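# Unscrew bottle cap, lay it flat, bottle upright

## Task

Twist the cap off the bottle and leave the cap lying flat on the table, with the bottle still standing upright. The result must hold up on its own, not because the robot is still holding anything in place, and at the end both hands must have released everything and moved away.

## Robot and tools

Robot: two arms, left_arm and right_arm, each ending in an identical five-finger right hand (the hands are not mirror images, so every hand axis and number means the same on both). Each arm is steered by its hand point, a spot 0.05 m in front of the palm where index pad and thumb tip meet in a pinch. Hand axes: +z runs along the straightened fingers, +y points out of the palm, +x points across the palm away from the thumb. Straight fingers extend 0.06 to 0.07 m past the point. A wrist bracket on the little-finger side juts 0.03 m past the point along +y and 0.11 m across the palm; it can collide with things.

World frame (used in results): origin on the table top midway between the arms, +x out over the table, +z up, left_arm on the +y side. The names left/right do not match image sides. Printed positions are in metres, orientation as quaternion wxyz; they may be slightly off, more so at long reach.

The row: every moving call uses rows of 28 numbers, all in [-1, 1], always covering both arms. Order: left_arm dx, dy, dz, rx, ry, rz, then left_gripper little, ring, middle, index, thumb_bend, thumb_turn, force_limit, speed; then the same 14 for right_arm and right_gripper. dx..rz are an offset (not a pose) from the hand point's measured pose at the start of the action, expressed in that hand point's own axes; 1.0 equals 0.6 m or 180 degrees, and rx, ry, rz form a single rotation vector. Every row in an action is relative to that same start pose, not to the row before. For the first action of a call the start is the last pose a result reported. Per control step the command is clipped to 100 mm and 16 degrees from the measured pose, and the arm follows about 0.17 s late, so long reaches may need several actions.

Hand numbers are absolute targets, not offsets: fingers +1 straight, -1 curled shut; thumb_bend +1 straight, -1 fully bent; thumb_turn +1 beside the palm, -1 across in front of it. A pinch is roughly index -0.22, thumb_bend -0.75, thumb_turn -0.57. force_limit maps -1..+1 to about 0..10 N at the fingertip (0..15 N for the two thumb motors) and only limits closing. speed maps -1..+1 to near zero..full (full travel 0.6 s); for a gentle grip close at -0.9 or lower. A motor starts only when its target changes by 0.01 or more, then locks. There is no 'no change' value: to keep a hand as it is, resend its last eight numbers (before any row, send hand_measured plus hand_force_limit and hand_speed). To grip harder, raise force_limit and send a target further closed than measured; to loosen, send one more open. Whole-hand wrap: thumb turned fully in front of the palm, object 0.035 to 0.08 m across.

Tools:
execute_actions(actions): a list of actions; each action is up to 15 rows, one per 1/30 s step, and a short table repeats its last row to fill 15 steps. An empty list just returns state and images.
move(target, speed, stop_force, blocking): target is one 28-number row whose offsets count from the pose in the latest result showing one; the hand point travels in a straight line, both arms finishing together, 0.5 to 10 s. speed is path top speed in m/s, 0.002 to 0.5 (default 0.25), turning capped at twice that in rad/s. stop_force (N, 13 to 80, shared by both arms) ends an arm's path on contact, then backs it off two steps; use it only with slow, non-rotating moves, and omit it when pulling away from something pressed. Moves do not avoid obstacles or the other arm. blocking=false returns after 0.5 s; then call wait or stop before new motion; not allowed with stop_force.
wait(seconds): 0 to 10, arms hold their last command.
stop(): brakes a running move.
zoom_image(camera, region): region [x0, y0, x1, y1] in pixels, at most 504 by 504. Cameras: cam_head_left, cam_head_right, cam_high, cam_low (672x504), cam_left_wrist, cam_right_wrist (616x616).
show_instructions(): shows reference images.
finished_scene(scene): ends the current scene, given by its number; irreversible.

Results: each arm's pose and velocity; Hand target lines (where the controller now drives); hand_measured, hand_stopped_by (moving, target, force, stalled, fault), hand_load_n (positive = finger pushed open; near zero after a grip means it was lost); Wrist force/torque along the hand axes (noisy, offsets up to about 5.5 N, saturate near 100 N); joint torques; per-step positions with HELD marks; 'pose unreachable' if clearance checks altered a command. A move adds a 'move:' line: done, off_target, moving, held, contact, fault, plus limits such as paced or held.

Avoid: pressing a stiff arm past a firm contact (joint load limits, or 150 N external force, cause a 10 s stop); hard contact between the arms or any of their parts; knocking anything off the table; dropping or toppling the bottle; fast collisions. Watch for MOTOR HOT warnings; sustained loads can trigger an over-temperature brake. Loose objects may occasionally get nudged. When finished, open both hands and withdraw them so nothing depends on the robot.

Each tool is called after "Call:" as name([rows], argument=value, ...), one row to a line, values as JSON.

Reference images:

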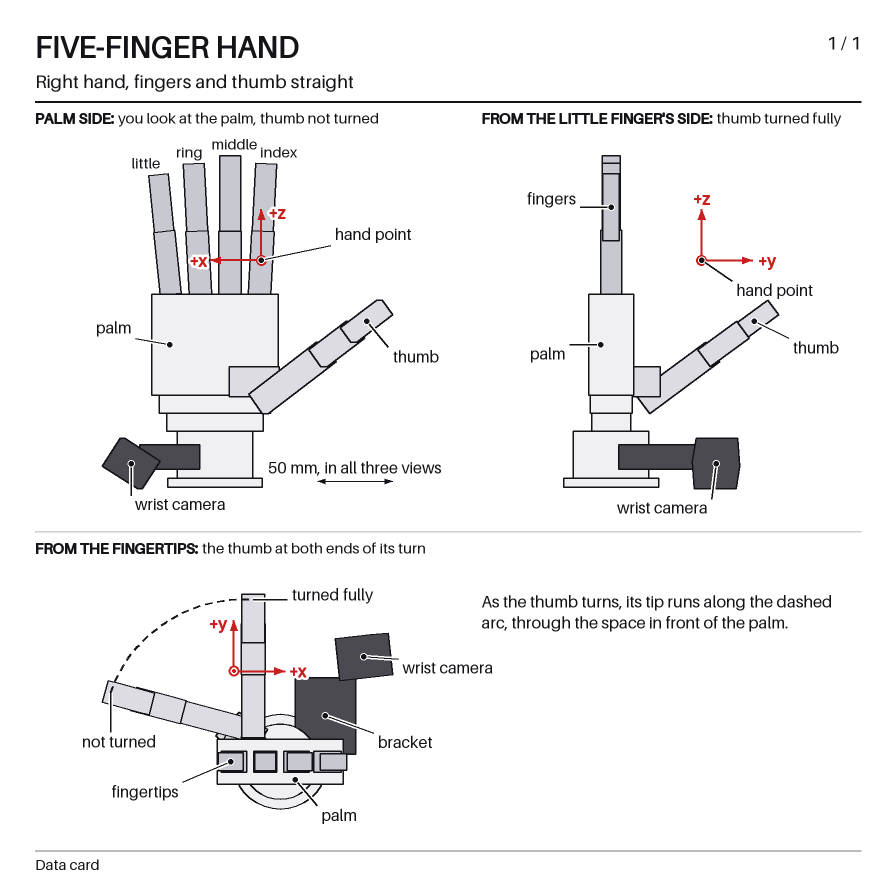

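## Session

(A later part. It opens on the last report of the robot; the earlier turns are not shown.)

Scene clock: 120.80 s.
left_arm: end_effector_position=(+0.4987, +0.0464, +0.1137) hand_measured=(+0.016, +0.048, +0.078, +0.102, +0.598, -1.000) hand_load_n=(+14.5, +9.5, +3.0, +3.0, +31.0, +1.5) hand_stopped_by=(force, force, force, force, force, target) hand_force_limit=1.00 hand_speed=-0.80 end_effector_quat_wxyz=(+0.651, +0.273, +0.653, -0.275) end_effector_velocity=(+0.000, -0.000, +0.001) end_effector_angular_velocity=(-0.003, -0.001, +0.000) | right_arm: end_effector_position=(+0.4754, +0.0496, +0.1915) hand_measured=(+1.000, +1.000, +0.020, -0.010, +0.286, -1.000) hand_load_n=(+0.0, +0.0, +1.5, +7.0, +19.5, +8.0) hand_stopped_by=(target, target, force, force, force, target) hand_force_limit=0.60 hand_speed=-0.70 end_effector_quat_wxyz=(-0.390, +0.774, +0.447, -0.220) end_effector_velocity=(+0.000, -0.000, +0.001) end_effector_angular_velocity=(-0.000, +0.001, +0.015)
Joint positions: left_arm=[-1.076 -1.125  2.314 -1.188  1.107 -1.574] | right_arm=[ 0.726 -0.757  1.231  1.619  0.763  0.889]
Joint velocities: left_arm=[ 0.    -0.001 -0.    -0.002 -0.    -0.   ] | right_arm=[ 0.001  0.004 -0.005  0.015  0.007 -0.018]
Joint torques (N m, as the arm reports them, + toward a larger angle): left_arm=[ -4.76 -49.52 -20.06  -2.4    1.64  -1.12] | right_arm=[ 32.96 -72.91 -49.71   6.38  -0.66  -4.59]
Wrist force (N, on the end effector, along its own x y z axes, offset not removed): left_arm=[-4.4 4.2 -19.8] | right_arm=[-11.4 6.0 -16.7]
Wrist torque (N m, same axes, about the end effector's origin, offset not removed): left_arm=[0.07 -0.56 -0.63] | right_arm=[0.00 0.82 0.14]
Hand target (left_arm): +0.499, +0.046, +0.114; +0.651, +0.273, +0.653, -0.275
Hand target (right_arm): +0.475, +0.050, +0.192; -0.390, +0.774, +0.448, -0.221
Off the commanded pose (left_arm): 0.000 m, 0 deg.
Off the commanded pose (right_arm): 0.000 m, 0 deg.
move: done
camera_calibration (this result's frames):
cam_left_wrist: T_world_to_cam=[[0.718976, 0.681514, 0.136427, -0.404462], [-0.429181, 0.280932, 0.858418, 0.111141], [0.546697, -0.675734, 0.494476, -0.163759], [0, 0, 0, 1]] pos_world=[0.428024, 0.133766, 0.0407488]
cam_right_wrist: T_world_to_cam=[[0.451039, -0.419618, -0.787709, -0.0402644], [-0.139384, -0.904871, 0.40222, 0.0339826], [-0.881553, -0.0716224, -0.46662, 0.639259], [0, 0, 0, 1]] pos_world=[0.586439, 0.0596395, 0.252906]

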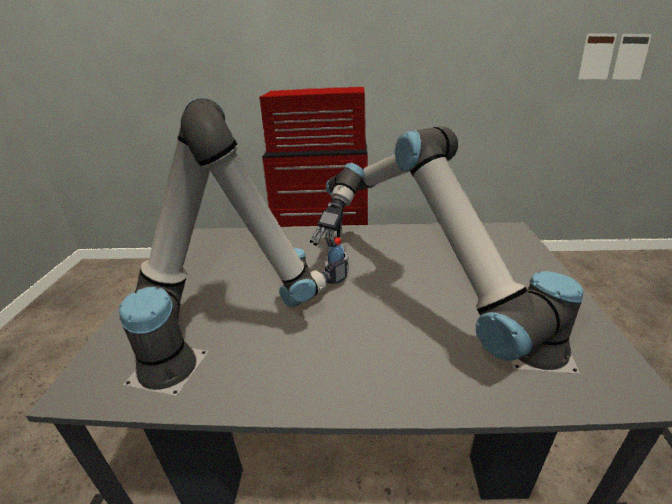

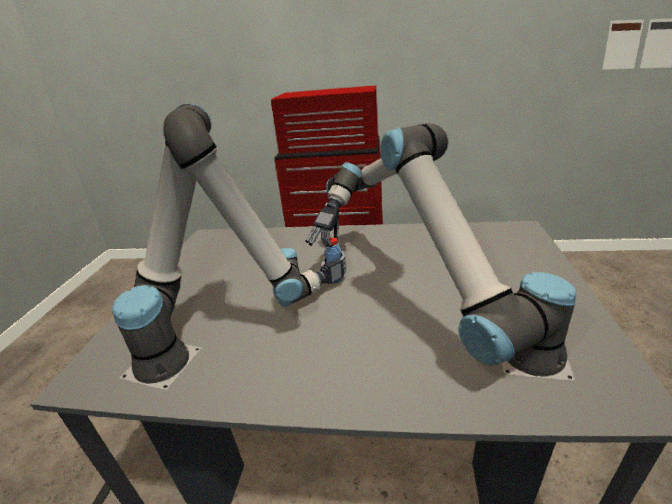

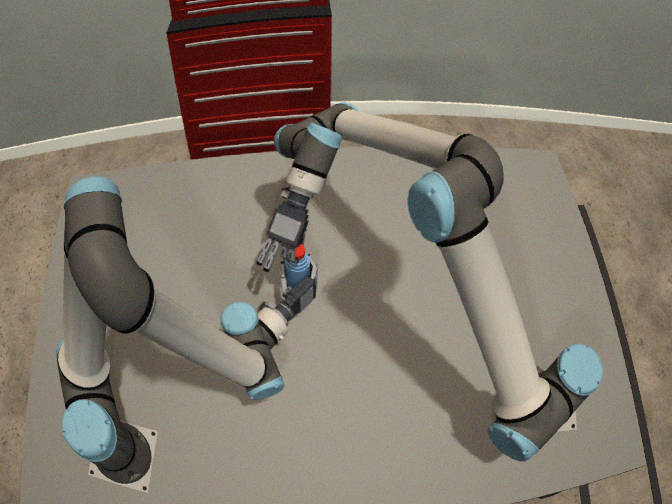

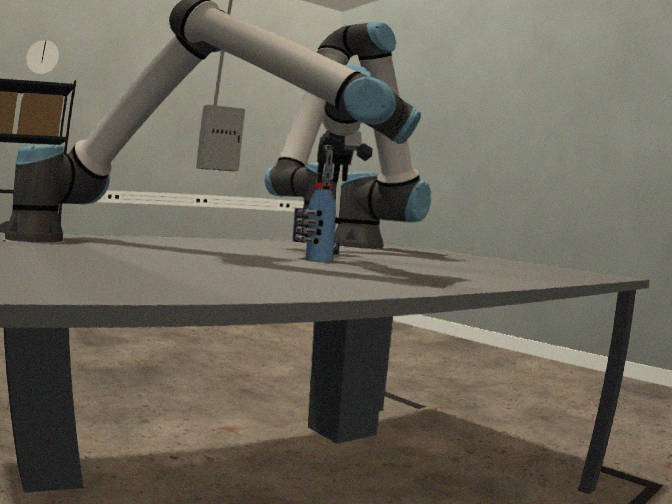

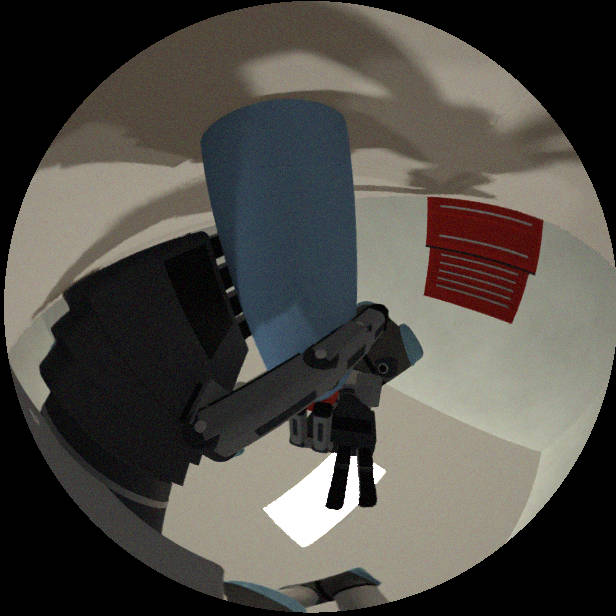

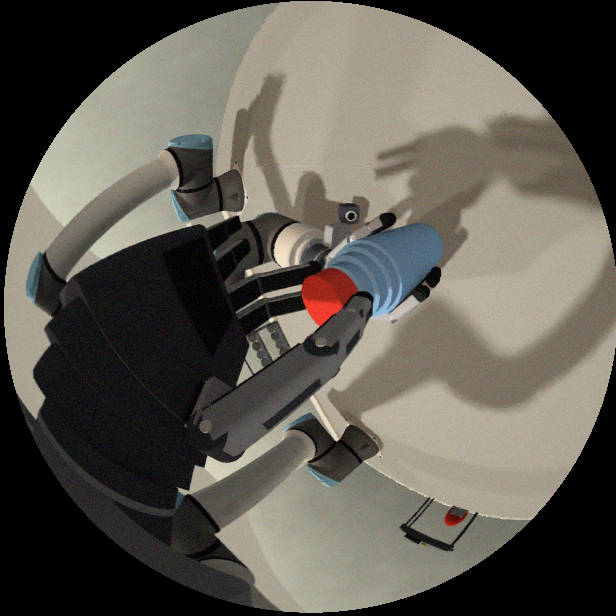

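Call:
move(target=[0,0,0,0,0,0,-1,-1,-1,-1,-1,-1,1,-0.8, 0,0,0,0,0,0, 1,1,0.5,0.5,0.6,-1,0.6,0.5])

Call:
move(target=[0,0,0,0,0,0,-1,-1,-1,-1,-1,-1,1,-0.8, 0.0295,0.0044,-0.0061,0,0.539,0.392, 1,1,0.5,0.5,0.6,-1,0.6,0.5], speed=0.4)

Call:
move(target=[0,0,0,0,0,0,-1,-1,-1,-1,-1,-1,1,-0.8, 0,0,0,0,0,0, 1,1,-0.5,-0.5,-0.9,-1,0.6,-0.6])

Call:
move(target=[0,0,0,0,0,0,-1,-1,-1,-1,-1,-1,1,-0.8, 0,0.0115,-0.0158,0,-0.270,-0.196, 1,1,-0.5,-0.5,-0.9,-1,0.6,-0.6], speed=0.3)

Call:
move(target=[0,0,0,0,0,0,-1,-1,-1,-1,-1,-1,1,-0.8, 0,0.0115,-0.0158,0,-0.270,-0.196, 1,1,-0.5,-0.5,-0.9,-1,0.6,-0.6], speed=0.3)

Scene clock: 122.13 s.
left_arm: end_effector_position=(+0.4987, +0.0464, +0.1138) hand_measured=(+0.016, +0.048, +0.078, +0.102, +0.598, -1.000) hand_load_n=(+9.5, +8.0, +5.5, +9.0, +25.0, +11.5) hand_stopped_by=(force, force, force, force, force, target) hand_force_limit=1.00 hand_speed=-0.80 end_effector_quat_wxyz=(+0.651, +0.273, +0.653, -0.275) end_effector_velocity=(-0.000, -0.000, -0.000) end_effector_angular_velocity=(+0.000, +0.000, -0.000) | right_arm: end_effector_position=(+0.4753, +0.0497, +0.1916) hand_measured=(+1.000, +1.000, +0.500, +0.500, +0.600, -1.000) hand_load_n=(+0.0, +0.0, +0.0, +0.0, +0.0, +0.0) hand_stopped_by=(target, target, target, target, target, target) hand_force_limit=0.60 hand_speed=0.50 end_effector_quat_wxyz=(-0.390, +0.774, +0.448, -0.220) end_effector_velocity=(-0.000, -0.000, +0.000) end_effector_angular_velocity=(-0.000, +0.001, -0.001)
Joint positions: left_arm=[-1.076 -1.125  2.314 -1.188  1.107 -1.574] | right_arm=[ 0.726 -0.757  1.231  1.619  0.763  0.889]
Joint velocities: left_arm=[-0.     0.001 -0.    -0.     0.    -0.   ] | right_arm=[-0.    -0.001  0.002 -0.001 -0.001  0.001]
Joint torques (N m, as the arm reports them, + toward a larger angle): left_arm=[ -7.93 -50.26 -20.83  -2.22   1.62  -1.22] | right_arm=[ -15.88 -103.86  -21.34    0.88   -4.63    3.41]
Wrist force (N, on the end effector, along its own x y z axes, offset not removed): left_arm=[-0.1 1.3 -0.9] | right_arm=[3.6 -3.8 -4.9]
Wrist torque (N m, same axes, about the end effector's origin, offset not removed): left_arm=[0.07 -0.17 0.09] | right_arm=[-0.36 -0.38 0.28]
Hand target (left_arm): +0.499, +0.046, +0.114; +0.651, +0.273, +0.653, -0.275
Hand target (right_arm): +0.475, +0.050, +0.192; -0.390, +0.774, +0.447, -0.220
Off the commanded pose (left_arm): 0.000 m, 0 deg.
Off the commanded pose (right_arm): 0.000 m, 0 deg.
move: done
camera_calibration (this result's frames):
cam_left_wrist: T_world_to_cam=[[0.718976, 0.681515, 0.136419, -0.404456], [-0.429185, 0.280949, 0.85841, 0.111141], [0.546693, -0.675725, 0.494492, -0.163772], [0, 0, 0, 1]] pos_world=[0.428027, 0.133753, 0.0407548]
cam_right_wrist: T_world_to_cam=[[0.451165, -0.419503, -0.787697, -0.0402746], [-0.139198, -0.904909, 0.402198, 0.0339479], [-0.881518, -0.0718117, -0.466658, 0.63922], [0, 0, 0, 1]] pos_world=[0.58638, 0.0597279, 0.252919]

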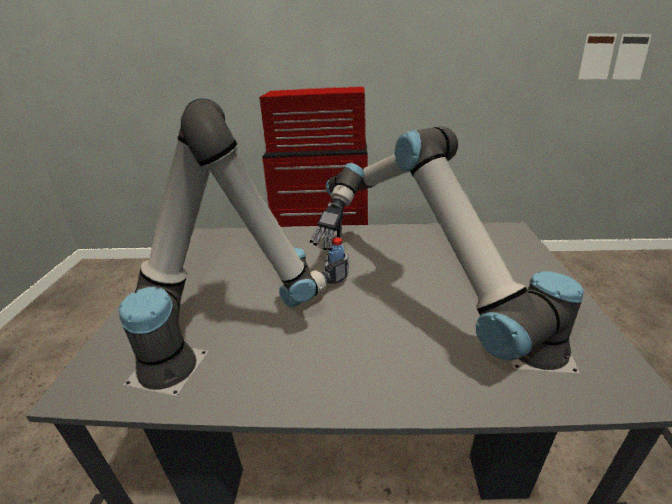

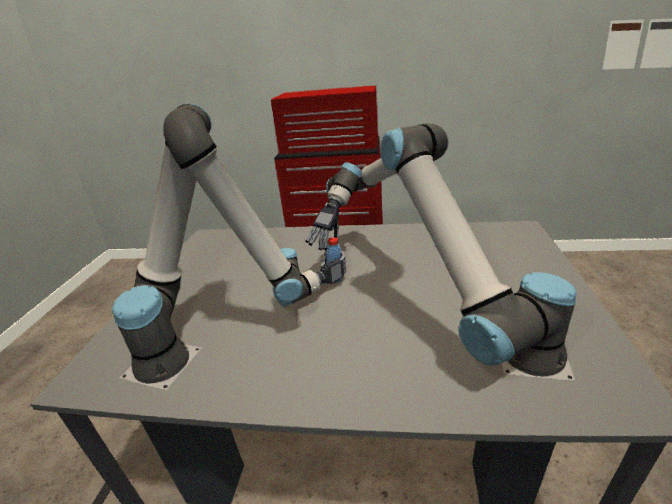

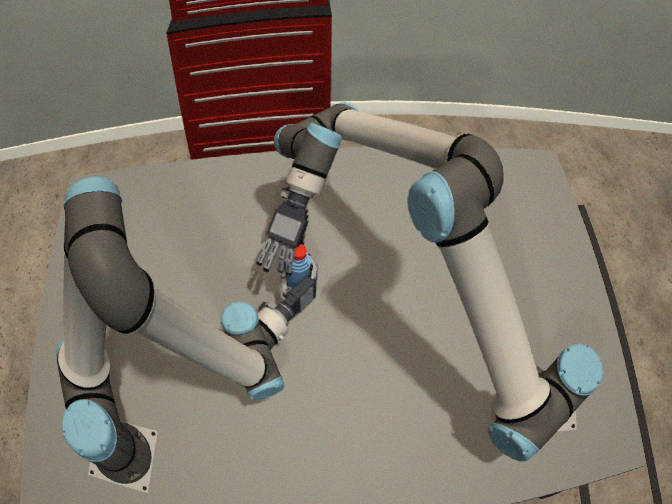

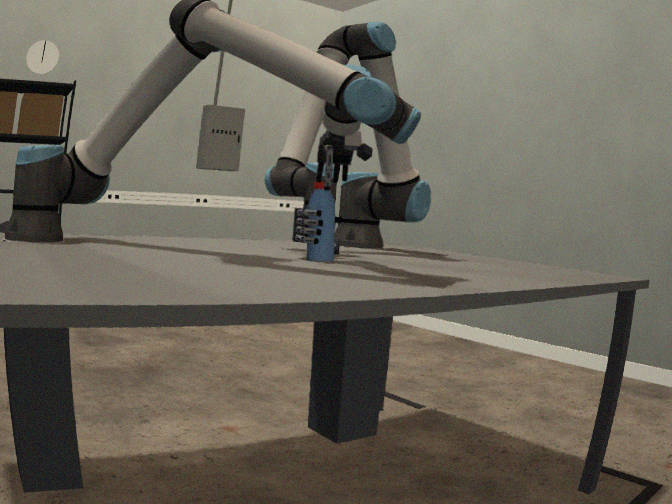

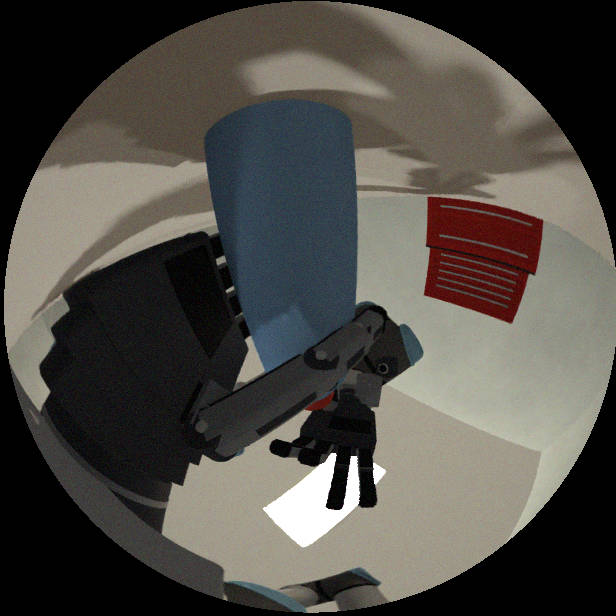

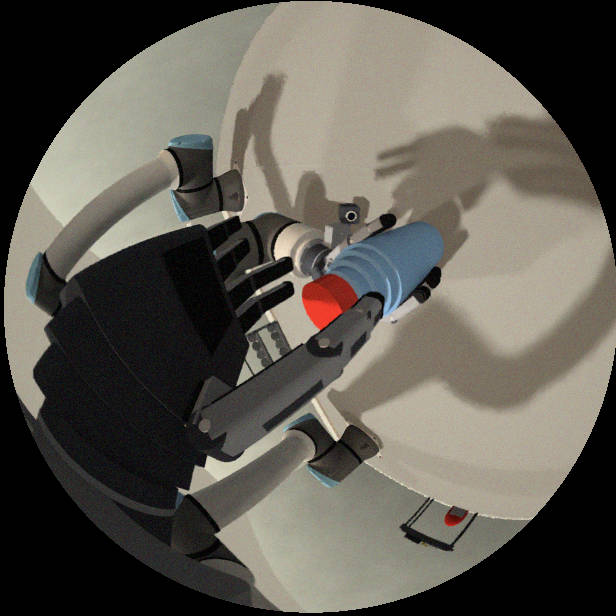

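Scene clock: 125.43 s.
left_arm: end_effector_position=(+0.4987, +0.0464, +0.1138) hand_measured=(+0.016, +0.048, +0.078, +0.102, +0.598, -1.000) hand_load_n=(+9.5, +8.0, +5.5, +9.0, +25.0, +11.5) hand_stopped_by=(force, force, force, force, force, target) hand_force_limit=1.00 hand_speed=-0.80 end_effector_quat_wxyz=(+0.651, +0.273, +0.653, -0.275) end_effector_velocity=(-0.000, +0.000, -0.001) end_effector_angular_velocity=(+0.001, +0.000, -0.001) | right_arm: end_effector_position=(+0.4881, +0.0628, +0.1917) hand_measured=(+1.000, +1.000, +0.500, +0.500, +0.600, -1.000) hand_load_n=(+0.0, +0.0, +0.0, +0.0, +0.0, +0.0) hand_stopped_by=(target, target, target, target, target, target) hand_force_limit=0.60 hand_speed=0.50 end_effector_quat_wxyz=(-0.397, +0.770, -0.442, +0.233) end_effector_velocity=(+0.001, +0.001, +0.001) end_effector_angular_velocity=(-0.002, +0.000, -0.016)
Joint positions: left_arm=[-1.076 -1.125  2.314 -1.188  1.107 -1.574] | right_arm=[ 0.948 -1.239  1.729  0.147  1.812  3.307]
Joint velocities: left_arm=[-0.     0.     0.001  0.     0.    -0.   ] | right_arm=[ 0.005  0.004 -0.007  0.007  0.017  0.012]
Joint torques (N m, as the arm reports them, + toward a larger angle): left_arm=[ -8.98 -49.69 -21.34  -2.3    1.49  -0.98] | right_arm=[ 18.54 -46.84 -53.13   5.04   3.93   3.43]
Wrist force (N, on the end effector, along its own x y z axes, offset not removed): left_arm=[-3.5 2.4 -3.4] | right_arm=[-2.2 -2.1 -2.8]
Wrist torque (N m, same axes, about the end effector's origin, offset not removed): left_arm=[0.47 0.45 -0.09] | right_arm=[-0.35 0.58 -0.10]
Hand target (left_arm): +0.499, +0.046, +0.114; +0.651, +0.273, +0.653, -0.275
Hand target (right_arm): +0.488, +0.063, +0.192; -0.396, +0.769, -0.443, +0.233
Off the commanded pose (left_arm): 0.000 m, 0 deg.
Off the commanded pose (right_arm): 0.000 m, 0 deg.
move: done
camera_calibration (this result's frames):
cam_left_wrist: T_world_to_cam=[[0.718976, 0.681515, 0.136419, -0.404456], [-0.429185, 0.280948, 0.85841, 0.111141], [0.546693, -0.675726, 0.494491, -0.163772], [0, 0, 0, 1]] pos_world=[0.428027, 0.133753, 0.0407547]
cam_right_wrist: T_world_to_cam=[[-0.569309, -0.171323, -0.804074, 0.445206], [-0.725245, 0.565267, 0.393055, 0.242926], [0.387177, 0.806921, -0.446063, -0.0269309], [0, 0, 0, 1]] pos_world=[0.440068, -0.0393126, 0.250483]

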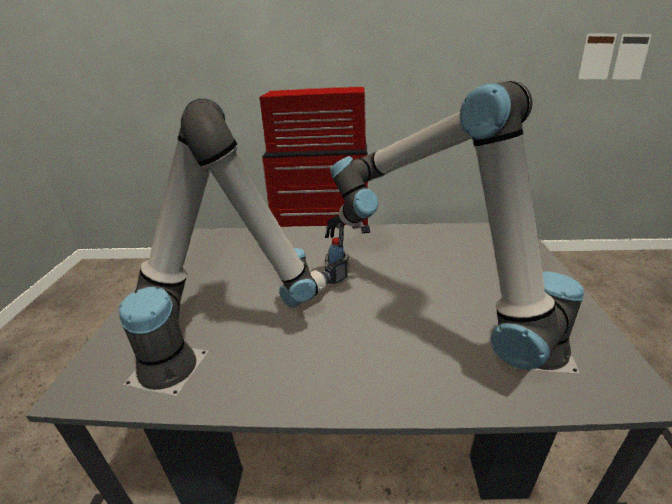

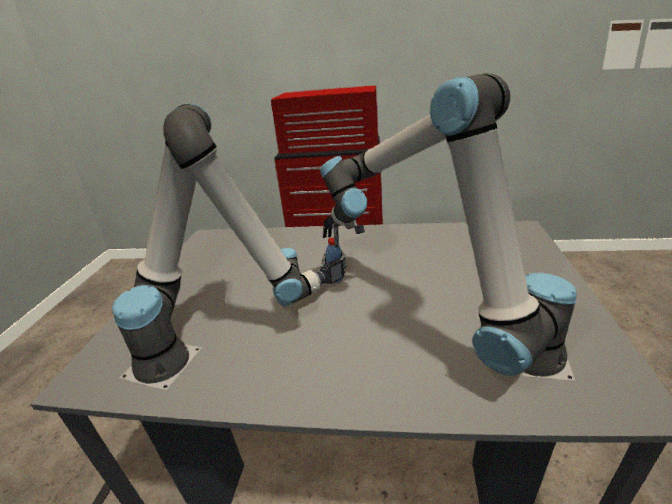

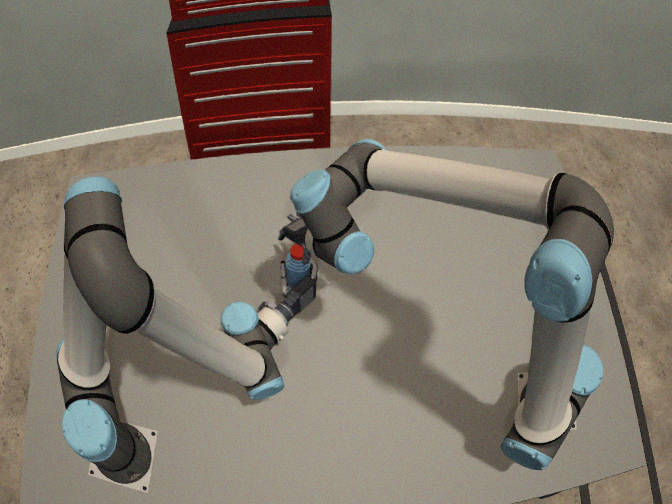

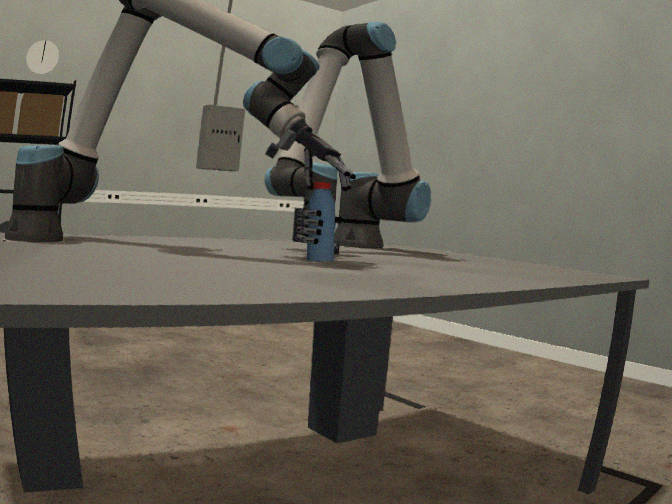

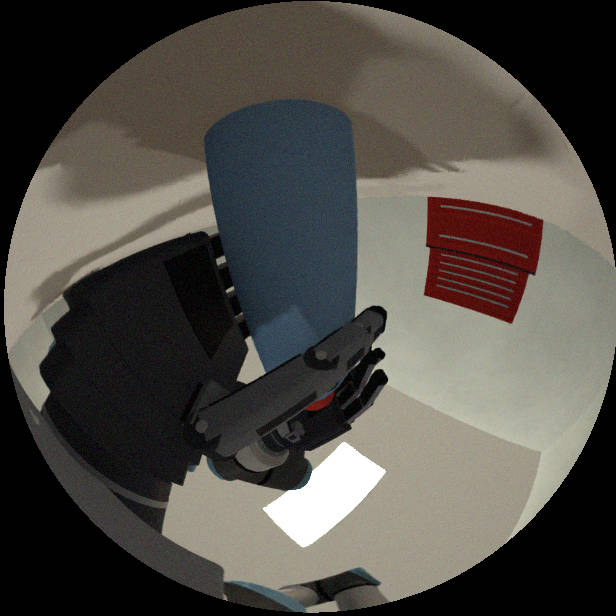

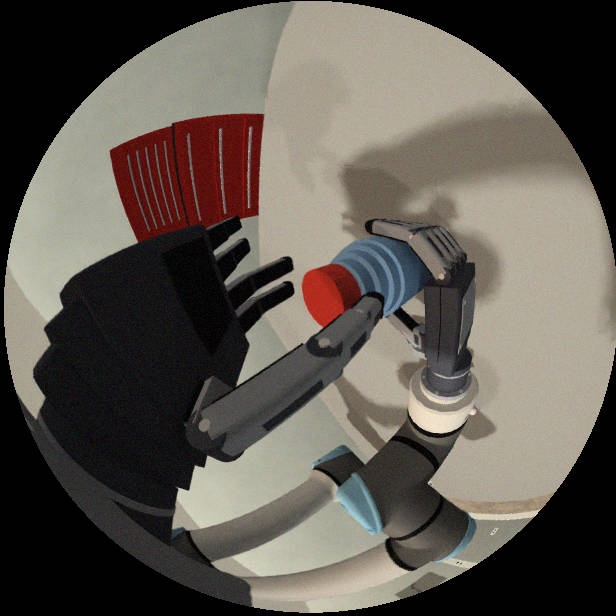

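Scene clock: 126.50 s.
left_arm: end_effector_position=(+0.4987, +0.0464, +0.1138) hand_measured=(+0.016, +0.048, +0.078, +0.102, +0.598, -1.000) hand_load_n=(+7.0, +7.0, +6.0, +9.5, +23.0, +9.5) hand_stopped_by=(force, force, force, force, force, target) hand_force_limit=1.00 hand_speed=-0.80 end_effector_quat_wxyz=(+0.651, +0.273, +0.653, -0.275) end_effector_velocity=(-0.000, -0.000, -0.000) end_effector_angular_velocity=(+0.001, +0.000, -0.000) | right_arm: end_effector_position=(+0.4881, +0.0629, +0.1917) hand_measured=(+1.000, +1.000, +0.018, -0.022, +0.302, -1.000) hand_load_n=(+0.0, +0.0, +7.5, +11.0, +14.5, +0.0) hand_stopped_by=(target, target, force, force, force, target) hand_force_limit=0.60 hand_speed=-0.60 end_effector_quat_wxyz=(-0.397, +0.770, -0.442, +0.233) end_effector_velocity=(-0.001, -0.001, +0.000) end_effector_angular_velocity=(-0.001, +0.001, +0.000)
Joint positions: left_arm=[-1.076 -1.125  2.314 -1.188  1.107 -1.574] | right_arm=[ 0.948 -1.239  1.728  0.147  1.812  3.307]
Joint velocities: left_arm=[-0.     0.001 -0.     0.     0.     0.   ] | right_arm=[ 0.    -0.001  0.001  0.002 -0.    -0.   ]
Joint torques (N m, as the arm reports them, + toward a larger angle): left_arm=[ -8.11 -50.18 -21.52  -2.39   1.68  -1.29] | right_arm=[-15.1  -77.73 -26.13  -0.9   -3.    -4.1 ]
Wrist force (N, on the end effector, along its own x y z axes, offset not removed): left_arm=[-3.5 -2.5 -4.4] | right_arm=[3.2 -1.4 2.8]
Wrist torque (N m, same axes, about the end effector's origin, offset not removed): left_arm=[-0.07 0.02 0.23] | right_arm=[-0.57 -0.51 0.34]
Hand target (left_arm): +0.499, +0.046, +0.114; +0.651, +0.273, +0.653, -0.275
Hand target (right_arm): +0.488, +0.063, +0.192; -0.397, +0.770, -0.442, +0.233
Off the commanded pose (left_arm): 0.000 m, 0 deg.
Off the commanded pose (right_arm): 0.000 m, 0 deg.
move: done
camera_calibration (this result's frames):
cam_left_wrist: T_world_to_cam=[[0.718976, 0.681515, 0.136419, -0.404456], [-0.429185, 0.280948, 0.85841, 0.111141], [0.546693, -0.675726, 0.494491, -0.163772], [0, 0, 0, 1]] pos_world=[0.428027, 0.133753, 0.0407546]
cam_right_wrist: T_world_to_cam=[[-0.569255, -0.171261, -0.804126, 0.445227], [-0.725266, 0.565248, 0.393043, 0.24294], [0.387218, 0.806948, -0.44598, -0.0269918], [0, 0, 0, 1]] pos_world=[0.440095, -0.0392906, 0.250495]

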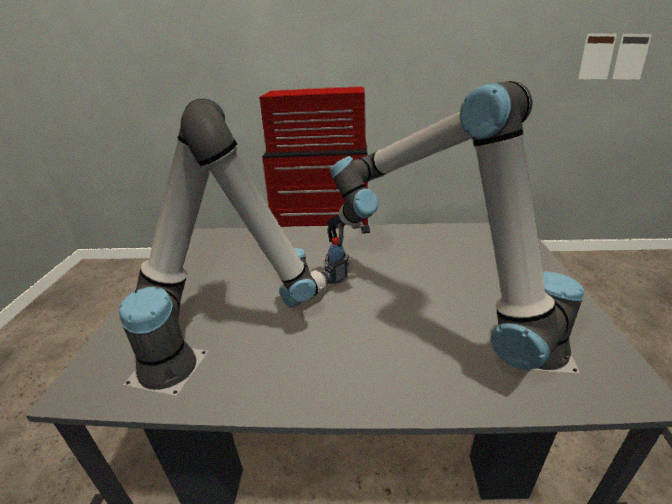

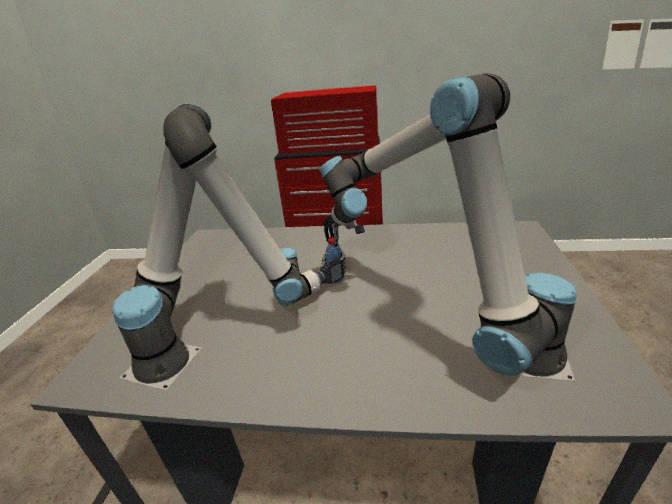

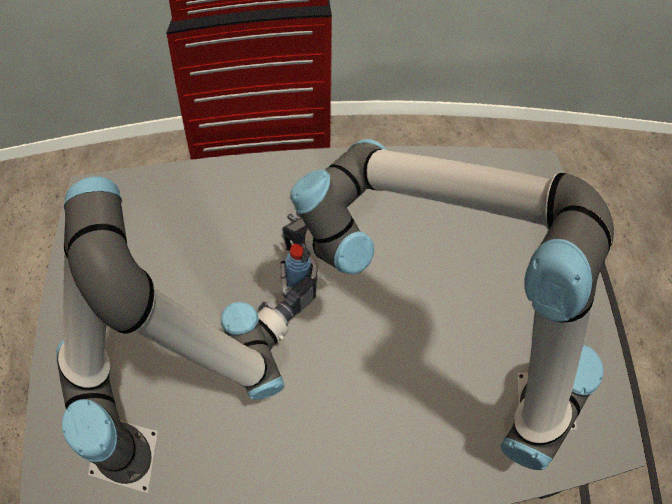

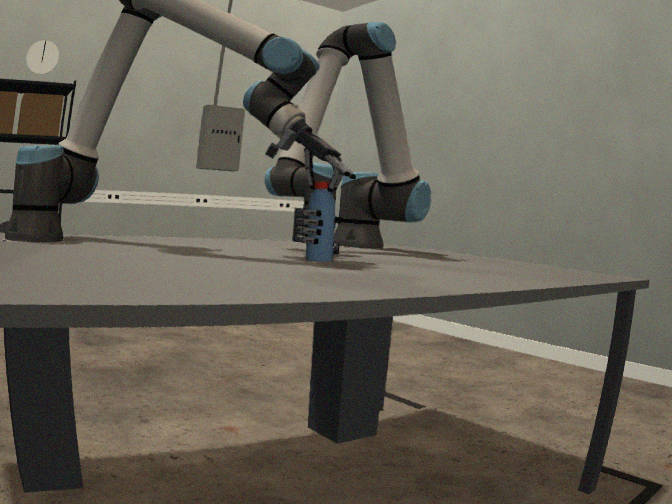

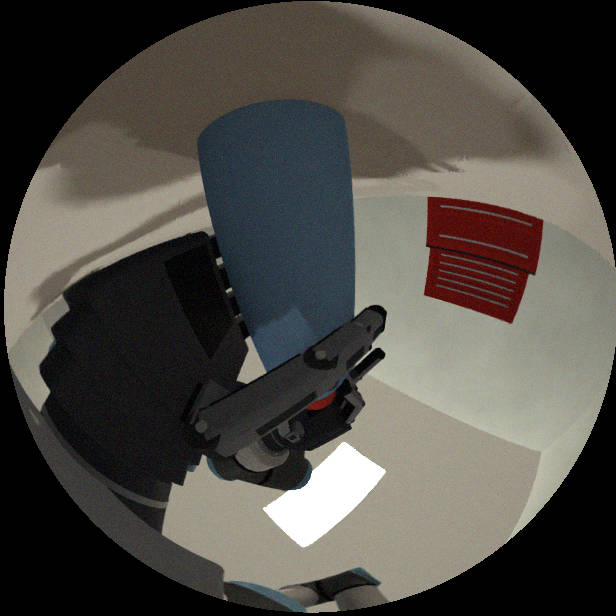

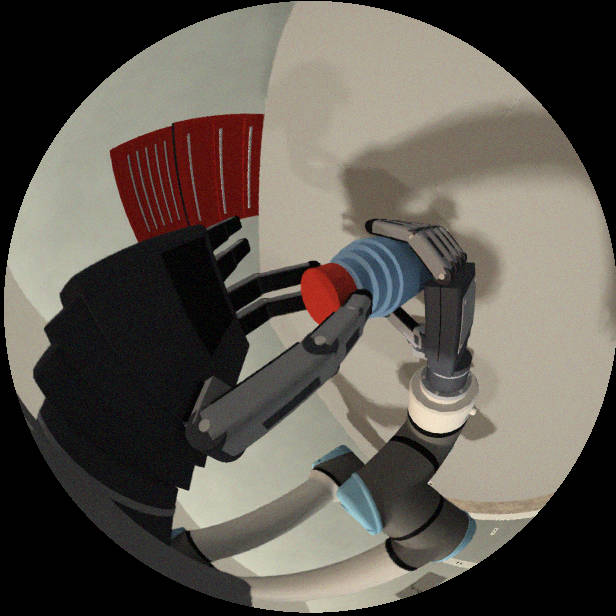

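Scene clock: 128.90 s.
left_arm: end_effector_position=(+0.4987, +0.0463, +0.1138) hand_measured=(+0.016, +0.048, +0.078, +0.102, +0.598, -1.000) hand_load_n=(+6.5, +7.0, +7.0, +11.0, +22.0, +9.0) hand_stopped_by=(force, force, force, force, force, target) hand_force_limit=1.00 hand_speed=-0.80 end_effector_quat_wxyz=(+0.651, +0.273, +0.653, -0.275) end_effector_velocity=(+0.000, +0.001, -0.000) end_effector_angular_velocity=(+0.001, +0.000, -0.000) | right_arm: end_effector_position=(+0.4780, +0.0569, +0.1917) hand_measured=(+1.000, +1.000, +0.018, -0.022, +0.304, -1.000) hand_load_n=(+0.0, +0.0, +5.0, +13.0, +15.0, +3.5) hand_stopped_by=(target, target, force, force, force, target) hand_force_limit=0.60 hand_speed=-0.60 end_effector_quat_wxyz=(-0.455, +0.891, +0.003, +0.007) end_effector_velocity=(+0.000, -0.000, -0.000) end_effector_angular_velocity=(-0.004, -0.000, +0.014)
Joint positions: left_arm=[-1.077 -1.125  2.313 -1.188  1.107 -1.574] | right_arm=[ 0.706 -1.133  1.616  0.437  0.83   2.398]
Joint velocities: left_arm=[ 0.001 -0.     0.     0.001  0.001 -0.   ] | right_arm=[-0.001  0.006 -0.007  0.016 -0.006 -0.019]
Joint torques (N m, as the arm reports them, + toward a larger angle): left_arm=[ -0.38 -50.45  -8.26  -2.24  -2.83  -1.25] | right_arm=[-20.02 -48.65 -43.68   6.93  -2.54  -4.3 ]
Wrist force (N, on the end effector, along its own x y z axes, offset not removed): left_arm=[3.4 -3.4 1.1] | right_arm=[2.0 -10.6 2.4]
Wrist torque (N m, same axes, about the end effector's origin, offset not removed): left_arm=[0.03 0.11 0.07] | right_arm=[0.11 -0.54 0.28]
Hand target (left_arm): +0.499, +0.046, +0.114; +0.651, +0.273, +0.653, -0.275
Hand target (right_arm): +0.478, +0.057, +0.192; -0.454, +0.891, +0.004, +0.006
Off the commanded pose (left_arm): 0.000 m, 0 deg.
Off the commanded pose (right_arm): 0.000 m, 0 deg.
move: done
camera_calibration (this result's frames):
cam_left_wrist: T_world_to_cam=[[0.719002, 0.68149, 0.136407, -0.404444], [-0.429182, 0.280989, 0.858399, 0.111134], [0.546661, -0.675734, 0.494515, -0.163782], [0, 0, 0, 1]] pos_world=[0.428026, 0.133724, 0.0407639]
cam_right_wrist: T_world_to_cam=[[-0.130652, -0.588618, -0.797783, 0.251351], [-0.85551, -0.339721, 0.390758, 0.353192], [-0.501031, 0.733565, -0.459184, 0.412987], [0, 0, 0, 1]] pos_world=[0.541918, -0.0350166, 0.252148]

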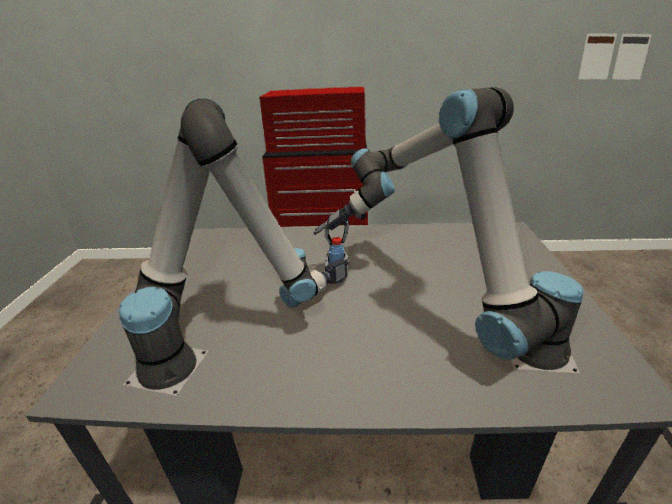

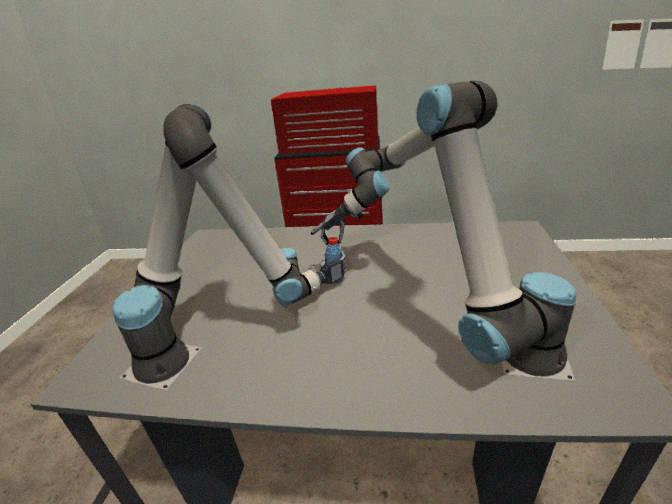

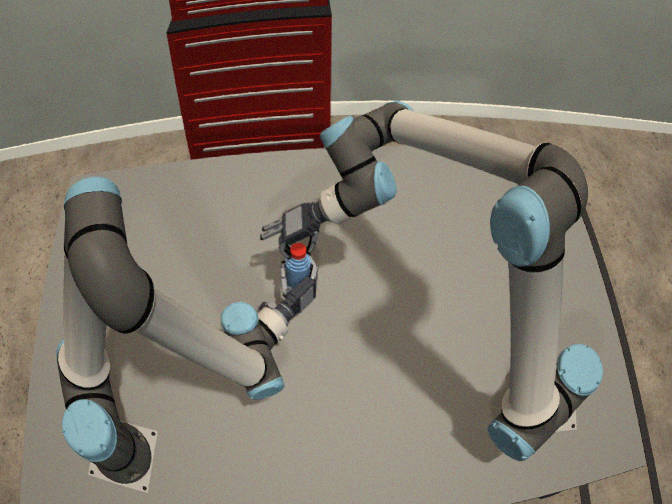

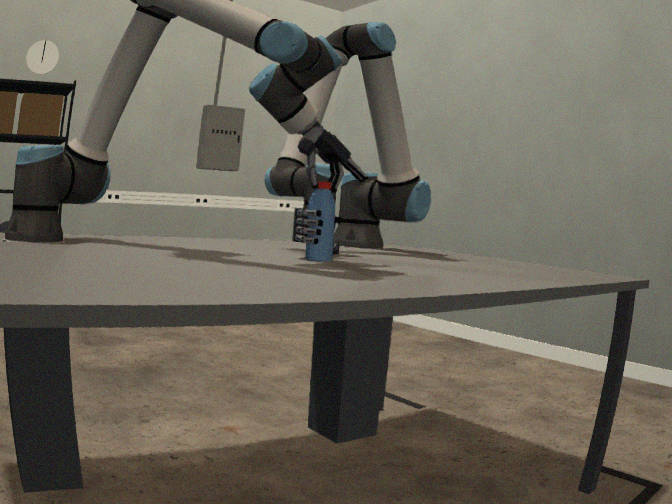

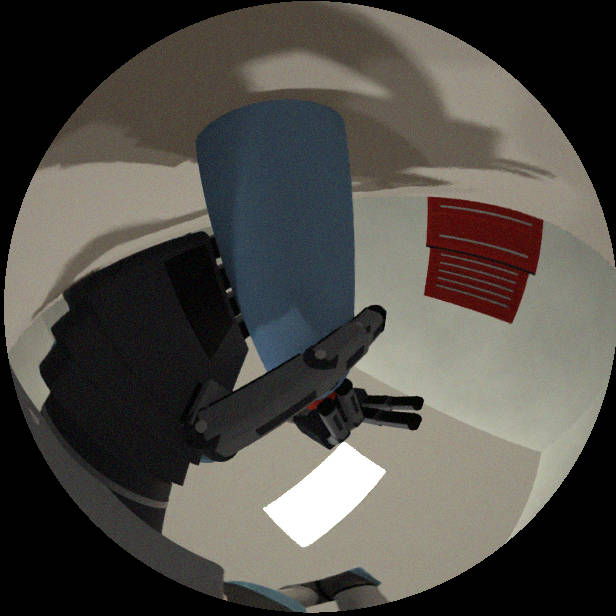

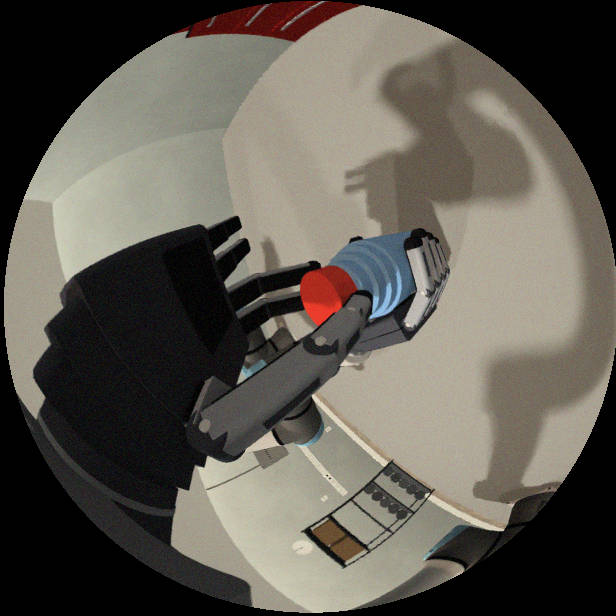

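Scene clock: 131.30 s.
left_arm: end_effector_position=(+0.4987, +0.0463, +0.1138) hand_measured=(+0.014, +0.048, +0.078, +0.102, +0.598, -1.000) hand_load_n=(+3.5, +7.0, +9.5, +16.0, +19.0, +12.5) hand_stopped_by=(force, force, force, force, force, target) hand_force_limit=1.00 hand_speed=-0.80 end_effector_quat_wxyz=(+0.651, +0.273, +0.653, -0.275) end_effector_velocity=(-0.000, +0.000, -0.000) end_effector_angular_velocity=(+0.002, +0.000, +0.000) | right_arm: end_effector_position=(+0.4780, +0.0452, +0.1917) hand_measured=(+1.000, +1.000, +0.018, -0.020, +0.304, -1.000) hand_load_n=(+0.0, +0.0, +9.0, +17.0, +13.0, +0.0) hand_stopped_by=(target, target, force, force, force, target) hand_force_limit=0.60 hand_speed=-0.60 end_effector_quat_wxyz=(-0.390, +0.774, +0.448, -0.221) end_effector_velocity=(+0.000, -0.000, -0.000) end_effector_angular_velocity=(-0.000, +0.001, +0.014)
Joint positions: left_arm=[-1.077 -1.125  2.313 -1.188  1.107 -1.574] | right_arm=[ 0.72  -0.759  1.236  1.623  0.766  0.879]
Joint velocities: left_arm=[-0.    -0.     0.     0.001 -0.     0.   ] | right_arm=[ 0.001  0.004 -0.004  0.014  0.006 -0.017]
Joint torques (N m, as the arm reports them, + toward a larger angle): left_arm=[  0.43 -48.28  -7.61  -0.87  -0.9   -1.33] | right_arm=[  8.92 -72.52 -43.51   5.85   8.01  -3.28]
Wrist force (N, on the end effector, along its own x y z axes, offset not removed): left_arm=[0.4 -4.4 15.8] | right_arm=[3.9 -20.4 7.1]
Wrist torque (N m, same axes, about the end effector's origin, offset not removed): left_arm=[-0.31 1.17 0.16] | right_arm=[-0.31 0.89 -0.40]
Hand target (left_arm): +0.499, +0.046, +0.114; +0.651, +0.273, +0.653, -0.275
Hand target (right_arm): +0.478, +0.045, +0.192; -0.390, +0.773, +0.449, -0.221
Off the commanded pose (left_arm): 0.000 m, 0 deg.
Off the commanded pose (right_arm): 0.000 m, 0 deg.
move: done
camera_calibration (this result's frames):
cam_left_wrist: T_world_to_cam=[[0.719021, 0.681472, 0.136401, -0.404444], [-0.429177, 0.281011, 0.858394, 0.11113], [0.546641, -0.675743, 0.494525, -0.163777], [0, 0, 0, 1]] pos_world=[0.428025, 0.133717, 0.0407652]
cam_right_wrist: T_world_to_cam=[[0.450896, -0.418235, -0.788525, -0.0429789], [-0.137984, -0.905467, 0.401359, 0.0297897], [-0.881846, -0.0721676, -0.465982, 0.641377], [0, 0, 0, 1]] pos_world=[0.589085, 0.055285, 0.253024]

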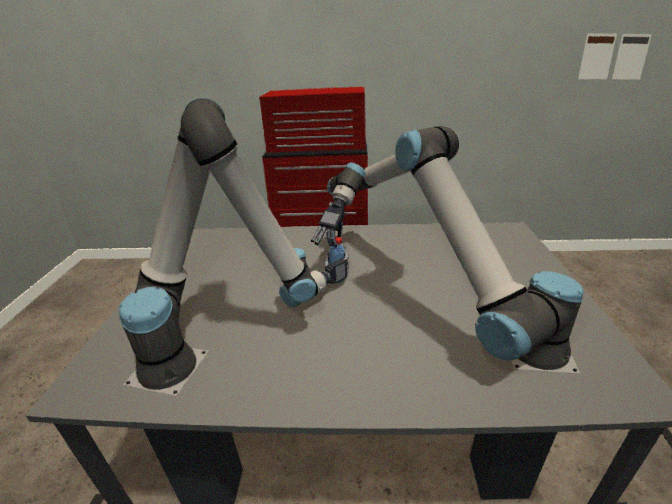

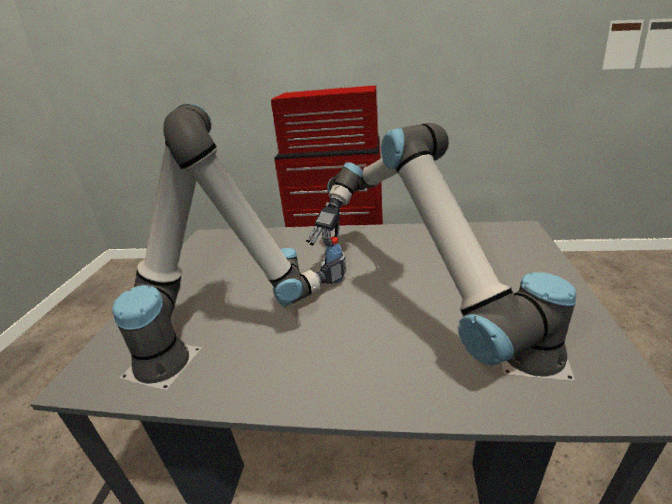

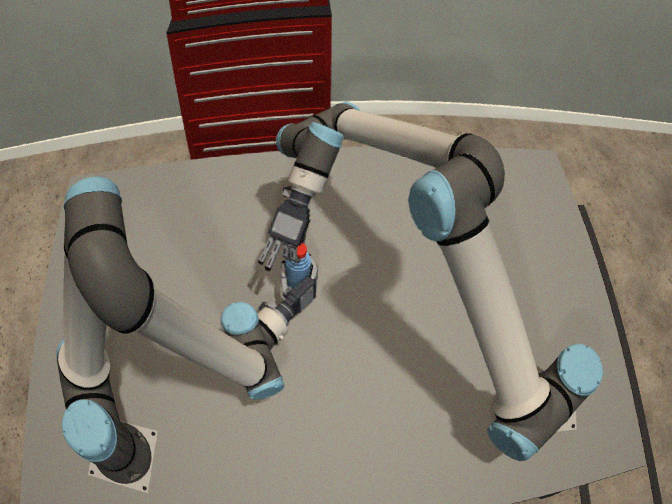

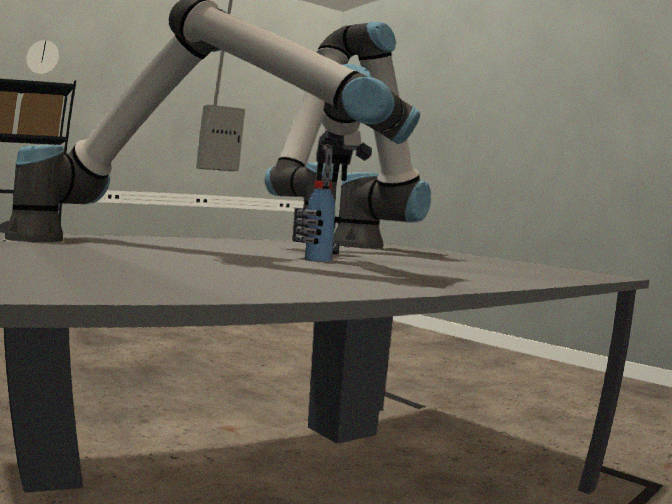

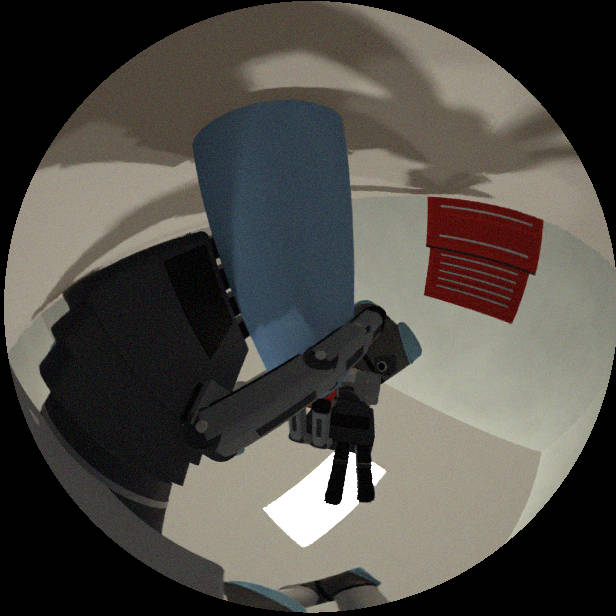

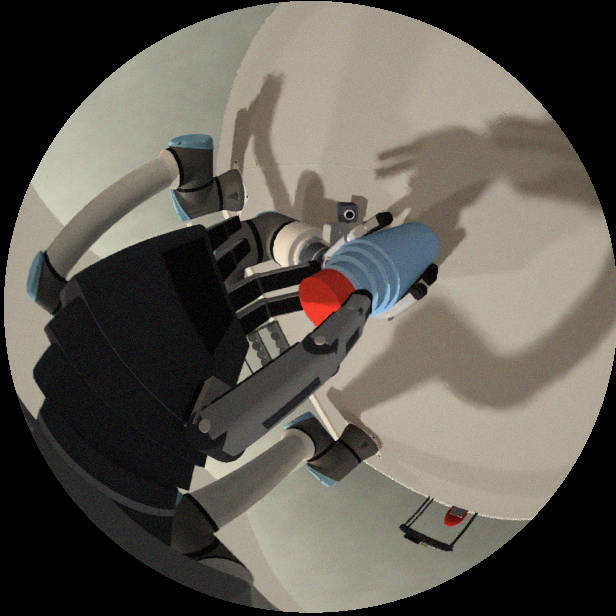

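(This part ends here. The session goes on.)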